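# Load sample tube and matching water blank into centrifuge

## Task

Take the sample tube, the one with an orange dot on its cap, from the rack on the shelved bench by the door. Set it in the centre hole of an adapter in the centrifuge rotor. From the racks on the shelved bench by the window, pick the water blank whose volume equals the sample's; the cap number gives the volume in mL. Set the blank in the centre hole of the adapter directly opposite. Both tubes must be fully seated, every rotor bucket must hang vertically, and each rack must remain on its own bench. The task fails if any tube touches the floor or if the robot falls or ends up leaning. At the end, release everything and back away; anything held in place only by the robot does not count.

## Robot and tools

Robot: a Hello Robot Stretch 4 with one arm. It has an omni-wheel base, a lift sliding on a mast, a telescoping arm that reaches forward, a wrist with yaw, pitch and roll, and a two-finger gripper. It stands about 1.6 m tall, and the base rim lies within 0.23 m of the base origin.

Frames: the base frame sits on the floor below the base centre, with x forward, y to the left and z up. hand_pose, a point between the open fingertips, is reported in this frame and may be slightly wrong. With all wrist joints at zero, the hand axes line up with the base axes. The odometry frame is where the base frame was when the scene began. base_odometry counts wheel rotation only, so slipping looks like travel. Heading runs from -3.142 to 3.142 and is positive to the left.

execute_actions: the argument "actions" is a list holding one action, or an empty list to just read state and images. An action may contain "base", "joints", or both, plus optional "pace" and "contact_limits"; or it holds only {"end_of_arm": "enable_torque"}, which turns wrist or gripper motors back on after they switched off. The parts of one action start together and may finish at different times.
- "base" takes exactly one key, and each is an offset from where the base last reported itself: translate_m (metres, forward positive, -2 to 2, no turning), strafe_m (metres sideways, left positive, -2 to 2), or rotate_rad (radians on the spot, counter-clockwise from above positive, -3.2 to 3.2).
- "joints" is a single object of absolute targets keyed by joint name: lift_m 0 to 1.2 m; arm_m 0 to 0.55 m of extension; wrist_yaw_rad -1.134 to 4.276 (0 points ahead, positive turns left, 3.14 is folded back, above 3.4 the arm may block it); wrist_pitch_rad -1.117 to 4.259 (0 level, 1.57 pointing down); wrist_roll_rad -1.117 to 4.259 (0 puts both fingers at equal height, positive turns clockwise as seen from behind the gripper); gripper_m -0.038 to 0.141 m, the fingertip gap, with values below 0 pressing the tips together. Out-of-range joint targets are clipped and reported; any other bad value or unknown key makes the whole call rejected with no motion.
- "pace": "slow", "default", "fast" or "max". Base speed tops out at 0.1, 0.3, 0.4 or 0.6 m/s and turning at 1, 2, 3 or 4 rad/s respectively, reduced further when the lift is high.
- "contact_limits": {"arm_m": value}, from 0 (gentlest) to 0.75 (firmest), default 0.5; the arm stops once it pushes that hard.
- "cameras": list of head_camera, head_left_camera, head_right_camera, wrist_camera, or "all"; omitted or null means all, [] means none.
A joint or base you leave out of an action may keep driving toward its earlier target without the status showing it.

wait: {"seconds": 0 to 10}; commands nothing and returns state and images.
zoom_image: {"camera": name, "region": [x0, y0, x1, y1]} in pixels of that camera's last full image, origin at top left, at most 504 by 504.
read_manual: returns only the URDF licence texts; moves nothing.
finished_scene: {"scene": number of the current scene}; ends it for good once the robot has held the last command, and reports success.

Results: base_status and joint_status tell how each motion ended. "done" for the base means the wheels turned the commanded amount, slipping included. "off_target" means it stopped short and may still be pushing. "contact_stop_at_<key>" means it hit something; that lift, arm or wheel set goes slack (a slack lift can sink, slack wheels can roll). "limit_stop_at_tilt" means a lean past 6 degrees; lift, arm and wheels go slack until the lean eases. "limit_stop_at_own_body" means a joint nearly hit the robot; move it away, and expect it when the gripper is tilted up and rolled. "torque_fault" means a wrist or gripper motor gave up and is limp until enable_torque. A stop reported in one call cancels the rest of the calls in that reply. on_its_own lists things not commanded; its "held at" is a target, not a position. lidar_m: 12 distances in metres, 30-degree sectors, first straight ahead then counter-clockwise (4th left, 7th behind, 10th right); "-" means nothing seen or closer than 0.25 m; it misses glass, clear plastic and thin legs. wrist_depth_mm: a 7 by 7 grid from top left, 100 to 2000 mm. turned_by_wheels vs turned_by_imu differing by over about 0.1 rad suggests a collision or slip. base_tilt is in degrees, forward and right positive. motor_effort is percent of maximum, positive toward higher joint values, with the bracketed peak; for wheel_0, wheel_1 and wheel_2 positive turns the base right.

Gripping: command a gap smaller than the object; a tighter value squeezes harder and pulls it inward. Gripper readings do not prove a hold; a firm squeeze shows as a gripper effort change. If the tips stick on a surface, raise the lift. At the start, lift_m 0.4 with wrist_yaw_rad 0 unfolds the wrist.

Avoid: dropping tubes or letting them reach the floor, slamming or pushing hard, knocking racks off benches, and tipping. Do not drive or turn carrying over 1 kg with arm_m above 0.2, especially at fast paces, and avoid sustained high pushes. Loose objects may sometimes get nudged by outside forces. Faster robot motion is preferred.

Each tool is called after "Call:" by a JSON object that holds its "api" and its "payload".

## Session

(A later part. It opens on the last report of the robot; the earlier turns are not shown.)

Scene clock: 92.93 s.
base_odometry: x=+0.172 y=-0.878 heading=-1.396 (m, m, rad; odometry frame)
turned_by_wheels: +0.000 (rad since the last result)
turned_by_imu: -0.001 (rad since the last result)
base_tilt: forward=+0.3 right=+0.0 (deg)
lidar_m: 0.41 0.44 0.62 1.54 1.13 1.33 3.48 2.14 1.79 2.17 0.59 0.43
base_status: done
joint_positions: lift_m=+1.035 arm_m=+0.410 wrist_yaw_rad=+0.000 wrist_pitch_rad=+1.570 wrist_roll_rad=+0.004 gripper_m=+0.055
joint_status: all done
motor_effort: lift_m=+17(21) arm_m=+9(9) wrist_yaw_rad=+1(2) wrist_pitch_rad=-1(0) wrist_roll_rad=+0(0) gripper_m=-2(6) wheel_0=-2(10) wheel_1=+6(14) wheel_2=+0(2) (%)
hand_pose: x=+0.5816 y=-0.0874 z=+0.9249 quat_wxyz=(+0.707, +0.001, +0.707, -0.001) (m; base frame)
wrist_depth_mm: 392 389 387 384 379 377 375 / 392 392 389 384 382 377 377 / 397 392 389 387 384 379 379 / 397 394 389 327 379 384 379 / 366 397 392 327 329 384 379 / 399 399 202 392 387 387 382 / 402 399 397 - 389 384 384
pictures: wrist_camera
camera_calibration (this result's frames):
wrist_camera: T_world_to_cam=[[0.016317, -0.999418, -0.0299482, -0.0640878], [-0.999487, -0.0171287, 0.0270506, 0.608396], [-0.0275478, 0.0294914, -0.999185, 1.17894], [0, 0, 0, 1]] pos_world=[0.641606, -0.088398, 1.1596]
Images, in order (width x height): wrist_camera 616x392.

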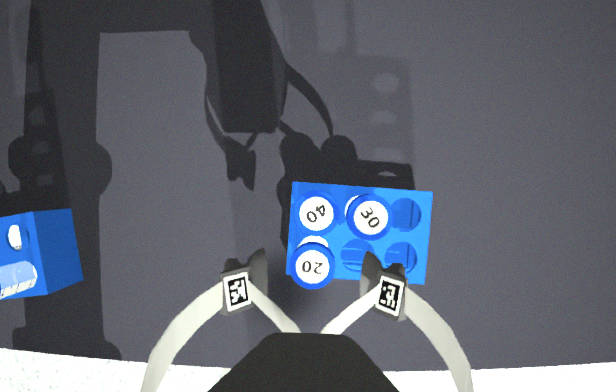

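Call:
{"api": "execute_actions", "payload": {"actions": [{"base":{"strafe_m":0.002},"joints":{"lift_m":0.998,"wrist_roll_rad":0.08},"pace":"slow"}], "cameras": ["wrist_camera"]}}

Call:
{"api": "execute_actions", "payload": {"actions": [{"joints":{"gripper_m":0.005}}], "cameras": []}}

Call:
{"api": "execute_actions", "payload": {"actions": [{"joints":{"lift_m":1.09},"pace":"slow"}], "cameras": ["wrist_camera"]}}

Scene clock: 98.63 s.
base_odometry: x=+0.174 y=-0.877 heading=-1.395 (m, m, rad; odometry frame)
turned_by_wheels: +0.000 (rad since the last result)
turned_by_imu: -0.001 (rad since the last result)
base_tilt: forward=+0.3 right=+0.1 (deg)
lidar_m: 0.41 0.45 0.60 1.55 1.15 1.32 3.47 2.14 1.79 2.17 0.60 0.44
base_status: done
joint_positions: lift_m=+0.998 arm_m=+0.410 wrist_yaw_rad=+0.000 wrist_pitch_rad=+1.570 wrist_roll_rad=+0.080 gripper_m=+0.055
joint_status: all done
motor_effort: lift_m=+17(17) arm_m=+8(9) wrist_yaw_rad=+0(1) wrist_pitch_rad=+0(0) wrist_roll_rad=+0(3) gripper_m=-3(3) wheel_0=-1(7) wheel_1=+6(9) wheel_2=+0(0) (%)
hand_pose: x=+0.5816 y=-0.0874 z=+0.8879 quat_wxyz=(+0.707, +0.028, +0.706, -0.028) (m; base frame)
wrist_depth_mm: 353 353 349 345 343 342 338 / 355 353 351 345 345 342 340 / 357 355 353 349 347 342 342 / 357 357 355 290 289 345 343 / 359 357 353 290 287 345 345 / 362 362 202 353 289 347 345 / 364 362 357 - 351 347 347
pictures: wrist_camera
camera_calibration (this result's frames):
wrist_camera: T_world_to_cam=[[-0.0591468, -0.997798, -0.0300027, -0.0211155], [-0.99793, 0.0583412, 0.0270519, 0.615089], [-0.025242, 0.0315406, -0.999184, 1.14081], [0, 0, 0, 1]] pos_world=[0.641363, -0.0929358, 1.12261]
Images, in order (width x height): wrist_camera 616x392.

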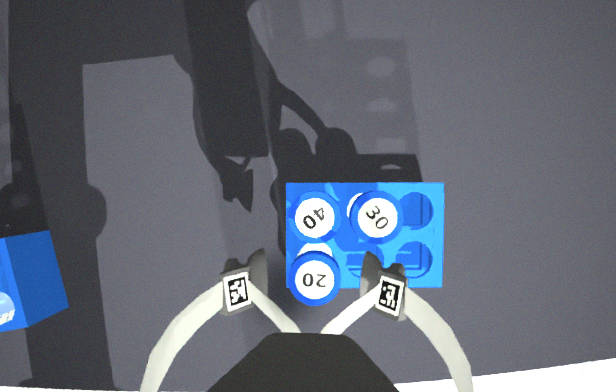

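Scene clock: 99.93 s.
base_odometry: x=+0.174 y=-0.877 heading=-1.395 (m, m, rad; odometry frame)
turned_by_wheels: +0.000 (rad since the last result)
turned_by_imu: +0.000 (rad since the last result)
base_tilt: forward=+0.3 right=+0.0 (deg)
lidar_m: 0.40 0.44 0.63 1.54 1.14 1.29 3.47 2.11 1.76 2.18 0.61 0.42
base_status: not commanded
joint_positions: lift_m=+0.998 arm_m=+0.410 wrist_yaw_rad=+0.000 wrist_pitch_rad=+1.570 wrist_roll_rad=+0.080 gripper_m=+0.005
joint_status: all done
motor_effort: lift_m=+17(17) arm_m=+8(8) wrist_yaw_rad=+2(1) wrist_pitch_rad=-1(1) wrist_roll_rad=+0(1) gripper_m=-15(14) wheel_0=-2(1) wheel_1=+5(6) wheel_2=+0(0) (%)
hand_pose: x=+0.5816 y=-0.0874 z=+0.8879 quat_wxyz=(+0.707, +0.028, +0.706, -0.028) (m; base frame)
wrist_depth_mm: 355 353 349 347 345 340 338 / 355 353 349 347 345 343 340 / 357 353 353 349 347 342 342 / 359 357 355 290 289 343 343 / 359 357 355 230 289 347 343 / 362 362 194 225 188 347 345 / 364 362 359 - 353 349 347
pictures: none
No camera images: the call's "cameras" was empty. Leave "cameras" out to get every camera's image.

Scene clock: 101.57 s.
base_odometry: x=+0.174 y=-0.877 heading=-1.395 (m, m, rad; odometry frame)
turned_by_wheels: +0.000 (rad since the last result)
turned_by_imu: -0.001 (rad since the last result)
base_tilt: forward=+0.3 right=+0.0 (deg)
lidar_m: 0.40 0.45 0.61 1.55 1.15 1.32 3.46 2.14 1.81 2.16 0.60 0.40
base_status: not commanded
joint_positions: lift_m=+1.090 arm_m=+0.411 wrist_yaw_rad=+0.000 wrist_pitch_rad=+1.570 wrist_roll_rad=+0.080 gripper_m=+0.005
joint_status: all done
motor_effort: lift_m=+23(23) arm_m=+9(8) wrist_yaw_rad=+1(1) wrist_pitch_rad=-2(2) wrist_roll_rad=+1(1) gripper_m=-16(15) wheel_0=-1(2) wheel_1=+6(6) wheel_2=+0(0) (%)
hand_pose: x=+0.5816 y=-0.0874 z=+0.9795 quat_wxyz=(+0.707, +0.028, +0.706, -0.028) (m; base frame)
wrist_depth_mm: 445 442 439 436 433 427 427 / 449 442 442 436 433 430 430 / 452 449 442 439 436 433 430 / 452 449 445 384 433 433 433 / 397 449 449 379 410 439 436 / 455 455 194 225 188 439 439 / 462 459 452 - 1205 1205 1182
pictures: wrist_camera
camera_calibration (this result's frames):
wrist_camera: T_world_to_cam=[[-0.0591469, -0.997798, -0.0300027, -0.0183683], [-0.99793, 0.0583413, 0.0270517, 0.612614], [-0.0252417, 0.0315406, -0.999184, 1.23229], [0, 0, 0, 1]] pos_world=[0.641365, -0.0929359, 1.21416]
Images, in order (width x height): wrist_camera 616x392.

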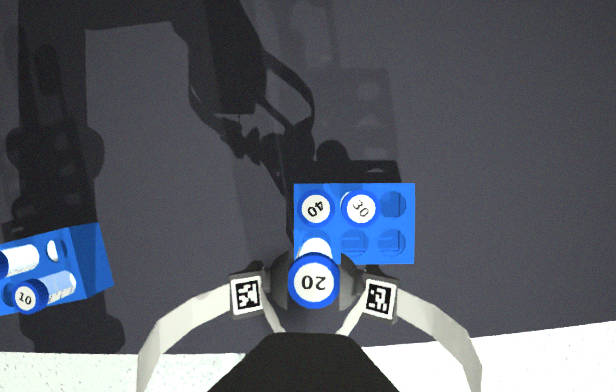

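Call:
{"api": "execute_actions", "payload": {"actions": [{"base":{"translate_m":-1.46},"joints":{"wrist_roll_rad":0.004,"arm_m":0.3}}], "cameras": []}}

Call:
{"api": "execute_actions", "payload": {"actions": [{"base":{"rotate_rad":-1.57}}], "cameras": []}}

Call:
{"api": "execute_actions", "payload": {"actions": [{"base":{"translate_m":1.17},"joints":{"arm_m":0.46}}], "cameras": ["wrist_camera"]}}

Scene clock: 112.40 s.
base_odometry: x=-0.081 y=+0.560 heading=-1.396 (m, m, rad; odometry frame)
turned_by_wheels: +0.000 (rad since the last result)
turned_by_imu: -0.001 (rad since the last result)
base_tilt: forward=+0.3 right=+0.1 (deg)
lidar_m: 0.46 1.95 0.95 0.90 0.96 1.31 1.27 1.31 2.29 1.46 1.55 1.93
base_status: done
joint_positions: lift_m=+1.090 arm_m=+0.301 wrist_yaw_rad=+0.000 wrist_pitch_rad=+1.570 wrist_roll_rad=+0.004 gripper_m=+0.005
joint_status: all done
motor_effort: lift_m=+21(23) arm_m=-8(10) wrist_yaw_rad=+0(1) wrist_pitch_rad=+1(0) wrist_roll_rad=-1(3) gripper_m=-15(14) wheel_0=-2(7) wheel_1=-6(13) wheel_2=+5(15) (%)
hand_pose: x=+0.4726 y=-0.0874 z=+0.9797 quat_wxyz=(+0.707, +0.001, +0.707, -0.001) (m; base frame)
wrist_depth_mm: 1205 1182 1229 1182 1182 1160 1160 / 1229 1205 1205 1182 1182 1160 1160 / 1229 1205 1182 1182 1182 1182 1182 / 1229 1205 1205 1205 1182 1205 1160 / 1229 1205 1205 1205 1205 1182 1205 / 1229 1229 193 225 188 1205 1182 / 1229 1255 1229 - 1229 1205 1182
pictures: none
No camera images: the call's "cameras" was empty. Leave "cameras" out to get every camera's image.

Scene clock: 114.87 s.
base_odometry: x=-0.081 y=+0.560 heading=-2.964 (m, m, rad; odometry frame)
turned_by_wheels: -1.568 (rad since the last result)
turned_by_imu: -1.584 (rad since the last result)
base_tilt: forward=+0.3 right=+0.1 (deg)
lidar_m: 0.48 1.54 1.94 1.87 1.98 0.93 0.89 0.93 1.31 1.25 1.32 2.30
base_status: done
joint_positions: lift_m=+1.090 arm_m=+0.301 wrist_yaw_rad=+0.000 wrist_pitch_rad=+1.570 wrist_roll_rad=+0.004 gripper_m=+0.005
joint_status: not commanded
motor_effort: lift_m=+20(21) arm_m=-8(8) wrist_yaw_rad=+2(2) wrist_pitch_rad=+1(1) wrist_roll_rad=-2(1) gripper_m=-15(15) wheel_0=+5(7) wheel_1=+8(9) wheel_2=+7(12) (%)
hand_pose: x=+0.4726 y=-0.0874 z=+0.9797 quat_wxyz=(+0.707, +0.001, +0.707, -0.001) (m; base frame)
wrist_depth_mm: 1205 1205 1205 1160 1160 1160 1160 / 1255 1182 1205 1205 1160 1138 1160 / 1229 1205 1205 1205 1182 1182 1182 / 1229 1205 1229 1205 1182 1182 1182 / 1229 1229 1205 1205 1182 1182 1182 / 1255 1229 194 226 188 1205 1182 / 1255 1229 1229 - 1205 1182 1182
pictures: none
No camera images: the call's "cameras" was empty. Leave "cameras" out to get every camera's image.

Scene clock: 120.27 s.
base_odometry: x=-1.232 y=+0.353 heading=-2.963 (m, m, rad; odometry frame)
turned_by_wheels: +0.001 (rad since the last result)
turned_by_imu: -0.003 (rad since the last result)
base_tilt: forward=+0.3 right=+0.0 (deg)
lidar_m: 0.30 0.30 0.43 1.93 1.95 2.18 2.07 1.85 1.32 1.25 0.47 0.31
base_status: done
joint_positions: lift_m=+1.090 arm_m=+0.459 wrist_yaw_rad=+0.000 wrist_pitch_rad=+1.570 wrist_roll_rad=+0.004 gripper_m=+0.005
joint_status: all done
motor_effort: lift_m=+20(20) arm_m=+8(9) wrist_yaw_rad=+1(2) wrist_pitch_rad=-2(2) wrist_roll_rad=+0(1) gripper_m=-16(15) wheel_0=+4(10) wheel_1=+7(13) wheel_2=-4(14) (%)
hand_pose: x=+0.6297 y=-0.0874 z=+0.9797 quat_wxyz=(+0.707, +0.001, +0.707, -0.001) (m; base frame)
wrist_depth_mm: 402 399 404 389 389 778 798 / 404 466 462 504 389 1078 1098 / 415 466 439 459 389 1160 1160 / 442 455 462 462 430 1182 1182 / 439 469 462 433 394 1182 1160 / 413 469 191 225 188 1205 1205 / 413 424 469 - 397 1182 1182
pictures: wrist_camera
camera_calibration (this result's frames):
wrist_camera: T_world_to_cam=[[0.0162526, -0.999419, -0.0299478, -0.0631921], [-0.999489, -0.0170635, 0.0270265, 0.654979], [-0.0275218, 0.0294933, -0.999186, 1.23495], [0, 0, 0, 1]] pos_world=[0.68966, -0.0884019, 1.21435]
Images, in order (width x height): wrist_camera 616x392.

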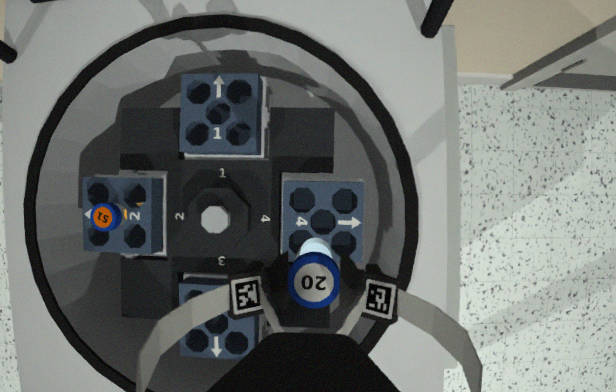

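Call:
{"api": "execute_actions", "payload": {"actions": [{"base":{"strafe_m":-0.007},"joints":{"arm_m":0.48,"lift_m":1.005}}], "cameras": ["wrist_camera"]}}

Call:
{"api": "zoom_image", "payload": {"camera": "wrist_camera", "region": [240,190,400,320]}}

Scene clock: 125.27 s.
base_odometry: x=-1.233 y=+0.360 heading=-2.964 (m, m, rad; odometry frame)
turned_by_wheels: +0.000 (rad since the last result)
turned_by_imu: -0.002 (rad since the last result)
base_tilt: forward=+0.3 right=+0.0 (deg)
lidar_m: 0.29 0.30 0.43 1.95 1.95 2.18 2.08 1.88 1.30 1.24 0.49 0.32
base_status: done
joint_positions: lift_m=+1.005 arm_m=+0.479 wrist_yaw_rad=+0.000 wrist_pitch_rad=+1.570 wrist_roll_rad=+0.004 gripper_m=+0.005
joint_status: all done
motor_effort: lift_m=+18(19) arm_m=+8(7) wrist_yaw_rad=+1(2) wrist_pitch_rad=+0(3) wrist_roll_rad=-1(1) gripper_m=-15(16) wheel_0=-1(12) wheel_1=-5(11) wheel_2=+0(4) (%)
hand_pose: x=+0.6496 y=-0.0874 z=+0.8949 quat_wxyz=(+0.707, +0.001, +0.707, -0.001) (m; base frame)
wrist_depth_mm: 314 338 351 307 306 707 759 / 347 394 375 421 306 917 1008 / 389 379 366 375 309 1098 1078 / 370 379 375 375 351 1098 1098 / 357 375 359 347 349 1098 1078 / 402 384 190 226 188 1098 1118 / 387 387 359 - 314 1098 1118
pictures: wrist_camera
camera_calibration (this result's frames):
wrist_camera: T_world_to_cam=[[0.016252, -0.999419, -0.0299481, -0.0660545], [-0.999489, -0.0170635, 0.0270455, 0.677191], [-0.0275409, 0.0294933, -0.999185, 1.15081], [0, 0, 0, 1]] pos_world=[0.709612, -0.0884019, 1.12957]
Images, in order (width x height): wrist_camera 616x392.

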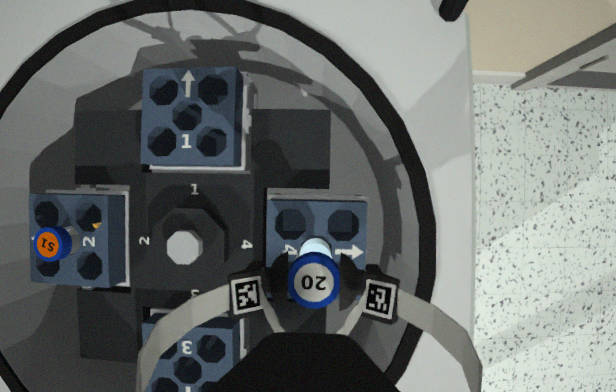

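Region (240, 190, 400, 320) of wrist_camera's 616x392 image, scaled by 3.150; it fills the top 410 rows of this view, and the rest is white.

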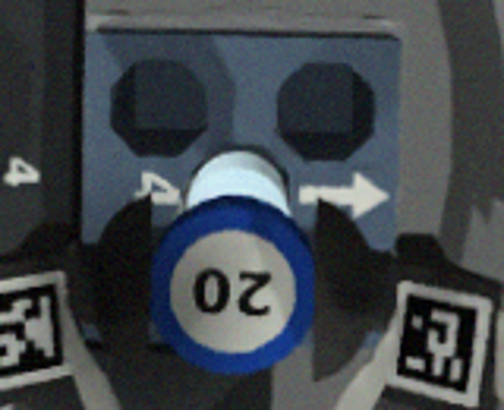

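Call:
{"api": "execute_actions", "payload": {"actions": [{"joints":{"lift_m":0.917},"pace":"slow"}], "cameras": []}}

Call:
{"api": "execute_actions", "payload": {"actions": [{"joints":{"gripper_m":0.05}}], "cameras": ["wrist_camera"]}}

Call:
{"api": "execute_actions", "payload": {"actions": [{"joints":{"lift_m":1.0}}], "cameras": []}}

Call:
{"api": "execute_actions", "payload": {"actions": [{"base":{"translate_m":-0.3},"joints":{"arm_m":0}}], "cameras": ["head_camera"]}}

Call:
{"api": "zoom_image", "payload": {"camera": "head_camera", "region": [110,240,280,370]}}

Scene clock: 132.63 s.
base_odometry: x=-1.233 y=+0.360 heading=-2.964 (m, m, rad; odometry frame)
turned_by_wheels: +0.000 (rad since the last result)
turned_by_imu: -0.001 (rad since the last result)
base_tilt: forward=+0.3 right=+0.0 (deg)
lidar_m: 0.30 0.32 0.45 1.95 1.97 2.18 2.09 1.83 1.30 1.23 0.48 0.32
base_status: not commanded
joint_positions: lift_m=+0.917 arm_m=+0.479 wrist_yaw_rad=+0.000 wrist_pitch_rad=+1.570 wrist_roll_rad=+0.004 gripper_m=+0.005
joint_status: all done
motor_effort: lift_m=+17(17) arm_m=+8(8) wrist_yaw_rad=+0(1) wrist_pitch_rad=+0(2) wrist_roll_rad=-1(1) gripper_m=-15(14) wheel_0=-1(1) wheel_1=-5(5) wheel_2=+0(0) (%)
hand_pose: x=+0.6496 y=-0.0874 z=+0.8069 quat_wxyz=(+0.707, +0.001, +0.707, -0.001) (m; base frame)
wrist_depth_mm: 301 287 325 277 220 218 759 / 314 263 287 359 223 219 976 / 291 264 287 286 297 220 1008 / 294 291 289 286 345 220 1008 / 285 271 290 260 304 221 1025 / 294 293 190 225 187 222 1008 / 298 271 293 - 285 222 1008
pictures: none
No camera images: the call's "cameras" was empty. Leave "cameras" out to get every camera's image.

Scene clock: 133.87 s.
base_odometry: x=-1.233 y=+0.360 heading=-2.964 (m, m, rad; odometry frame)
turned_by_wheels: +0.000 (rad since the last result)
turned_by_imu: +0.000 (rad since the last result)
base_tilt: forward=+0.3 right=+0.1 (deg)
lidar_m: 0.30 0.31 0.47 1.94 1.97 2.18 2.09 1.85 1.31 1.23 0.47 0.33
base_status: not commanded
joint_positions: lift_m=+0.917 arm_m=+0.479 wrist_yaw_rad=+0.000 wrist_pitch_rad=+1.570 wrist_roll_rad=+0.004 gripper_m=+0.050
joint_status: all done
motor_effort: lift_m=+18(17) arm_m=+9(8) wrist_yaw_rad=+1(1) wrist_pitch_rad=-1(1) wrist_roll_rad=+0(1) gripper_m=-3(13) wheel_0=-1(1) wheel_1=-5(5) wheel_2=+0(0) (%)
hand_pose: x=+0.6496 y=-0.0874 z=+0.8069 quat_wxyz=(+0.707, +0.001, +0.707, -0.001) (m; base frame)
wrist_depth_mm: 301 286 324 277 220 218 750 / 314 263 286 359 223 219 991 / 293 263 285 286 298 220 1008 / 293 290 289 287 343 220 1008 / 286 272 289 260 303 220 1008 / 296 294 199 262 202 223 1008 / 297 272 293 - 286 224 1008
pictures: wrist_camera
camera_calibration (this result's frames):
wrist_camera: T_world_to_cam=[[0.0162518, -0.999419, -0.0299482, -0.068689], [-0.999488, -0.0170636, 0.0270529, 0.679565], [-0.0275483, 0.0294933, -0.999185, 1.06291], [0, 0, 0, 1]] pos_world=[0.709615, -0.0884019, 1.0416]
Images, in order (width x height): wrist_camera 616x392.

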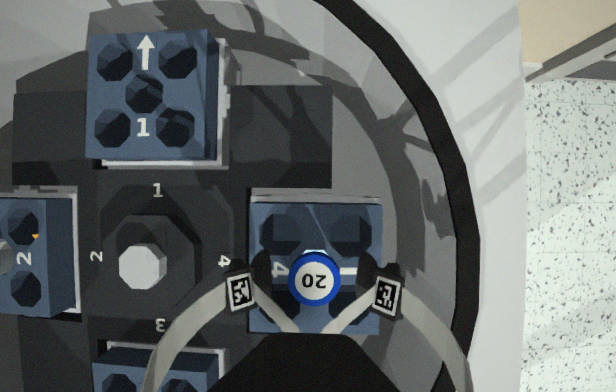

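Scene clock: 135.20 s.
base_odometry: x=-1.233 y=+0.360 heading=-2.964 (m, m, rad; odometry frame)
turned_by_wheels: +0.000 (rad since the last result)
turned_by_imu: +0.000 (rad since the last result)
base_tilt: forward=+0.3 right=+0.0 (deg)
lidar_m: 0.30 0.33 0.45 1.96 1.92 2.16 2.04 1.85 1.31 1.23 0.47 0.32
base_status: not commanded
joint_positions: lift_m=+1.000 arm_m=+0.479 wrist_yaw_rad=+0.000 wrist_pitch_rad=+1.570 wrist_roll_rad=+0.004 gripper_m=+0.050
joint_status: all done
motor_effort: lift_m=+22(21) arm_m=+8(8) wrist_yaw_rad=+2(1) wrist_pitch_rad=-1(1) wrist_roll_rad=+0(1) gripper_m=-3(3) wheel_0=-1(1) wheel_1=-5(5) wheel_2=+0(0) (%)
hand_pose: x=+0.6496 y=-0.0874 z=+0.8895 quat_wxyz=(+0.707, +0.001, +0.707, -0.001) (m; base frame)
wrist_depth_mm: 310 340 353 303 301 668 750 / 349 397 377 418 303 917 1025 / 389 373 349 368 303 1078 1078 / 366 375 373 370 355 1078 1078 / 351 375 355 345 342 1098 1098 / 392 377 200 362 202 1098 1098 / 384 379 353 - 306 1118 1098
pictures: none
No camera images: the call's "cameras" was empty. Leave "cameras" out to get every camera's image.

Scene clock: 137.70 s.
base_odometry: x=-0.938 y=+0.413 heading=-2.964 (m, m, rad; odometry frame)
turned_by_wheels: +0.000 (rad since the last result)
turned_by_imu: +0.000 (rad since the last result)
base_tilt: forward=+0.3 right=+0.1 (deg)
lidar_m: 0.60 0.64 1.90 1.89 1.96 1.85 1.77 1.85 1.28 1.23 1.84 0.64
base_status: done
joint_positions: lift_m=+1.000 arm_m=+0.001 wrist_yaw_rad=+0.000 wrist_pitch_rad=+1.570 wrist_roll_rad=+0.004 gripper_m=+0.050
joint_status: all done
motor_effort: lift_m=+22(22) arm_m=-9(9) wrist_yaw_rad=+1(3) wrist_pitch_rad=+0(1) wrist_roll_rad=-1(0) gripper_m=-4(4) wheel_0=-2(8) wheel_1=-5(10) wheel_2=+4(15) (%)
hand_pose: x=+0.1725 y=-0.0874 z=+0.8895 quat_wxyz=(+0.707, +0.002, +0.707, -0.002) (m; base frame)
wrist_depth_mm: 1118 931 904 904 960 1098 1078 / 1118 1118 1098 1118 1098 1078 1098 / 1138 1138 1118 1118 1078 1098 1078 / 1138 1118 1118 1118 1098 1098 1098 / 1160 1138 904 904 1098 1098 1098 / 1138 1138 199 891 202 1118 1078 / 1138 1160 1138 - 1118 1098 1098
pictures: head_camera
Images, in order (width x height): head_camera 420x560.

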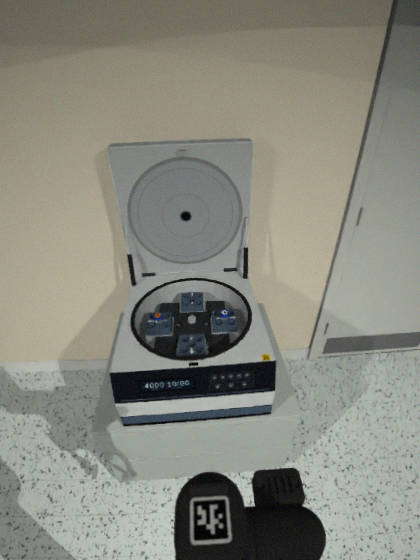

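Region (110, 240, 280, 370) of head_camera's 420x560 image, scaled by 2.965, with more detail than that image has; it fills the top 385 rows of this view, and the rest is white.

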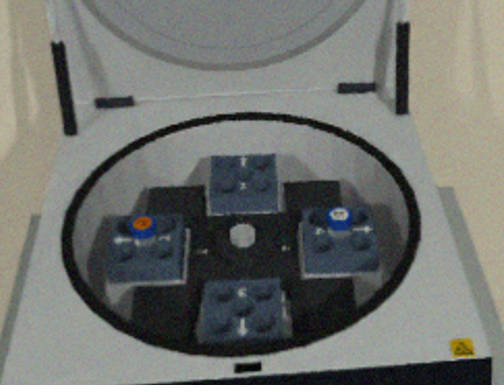

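Call:
{"api": "finished_scene", "payload": {"scene": 2}}

The scene is finished: the task was done.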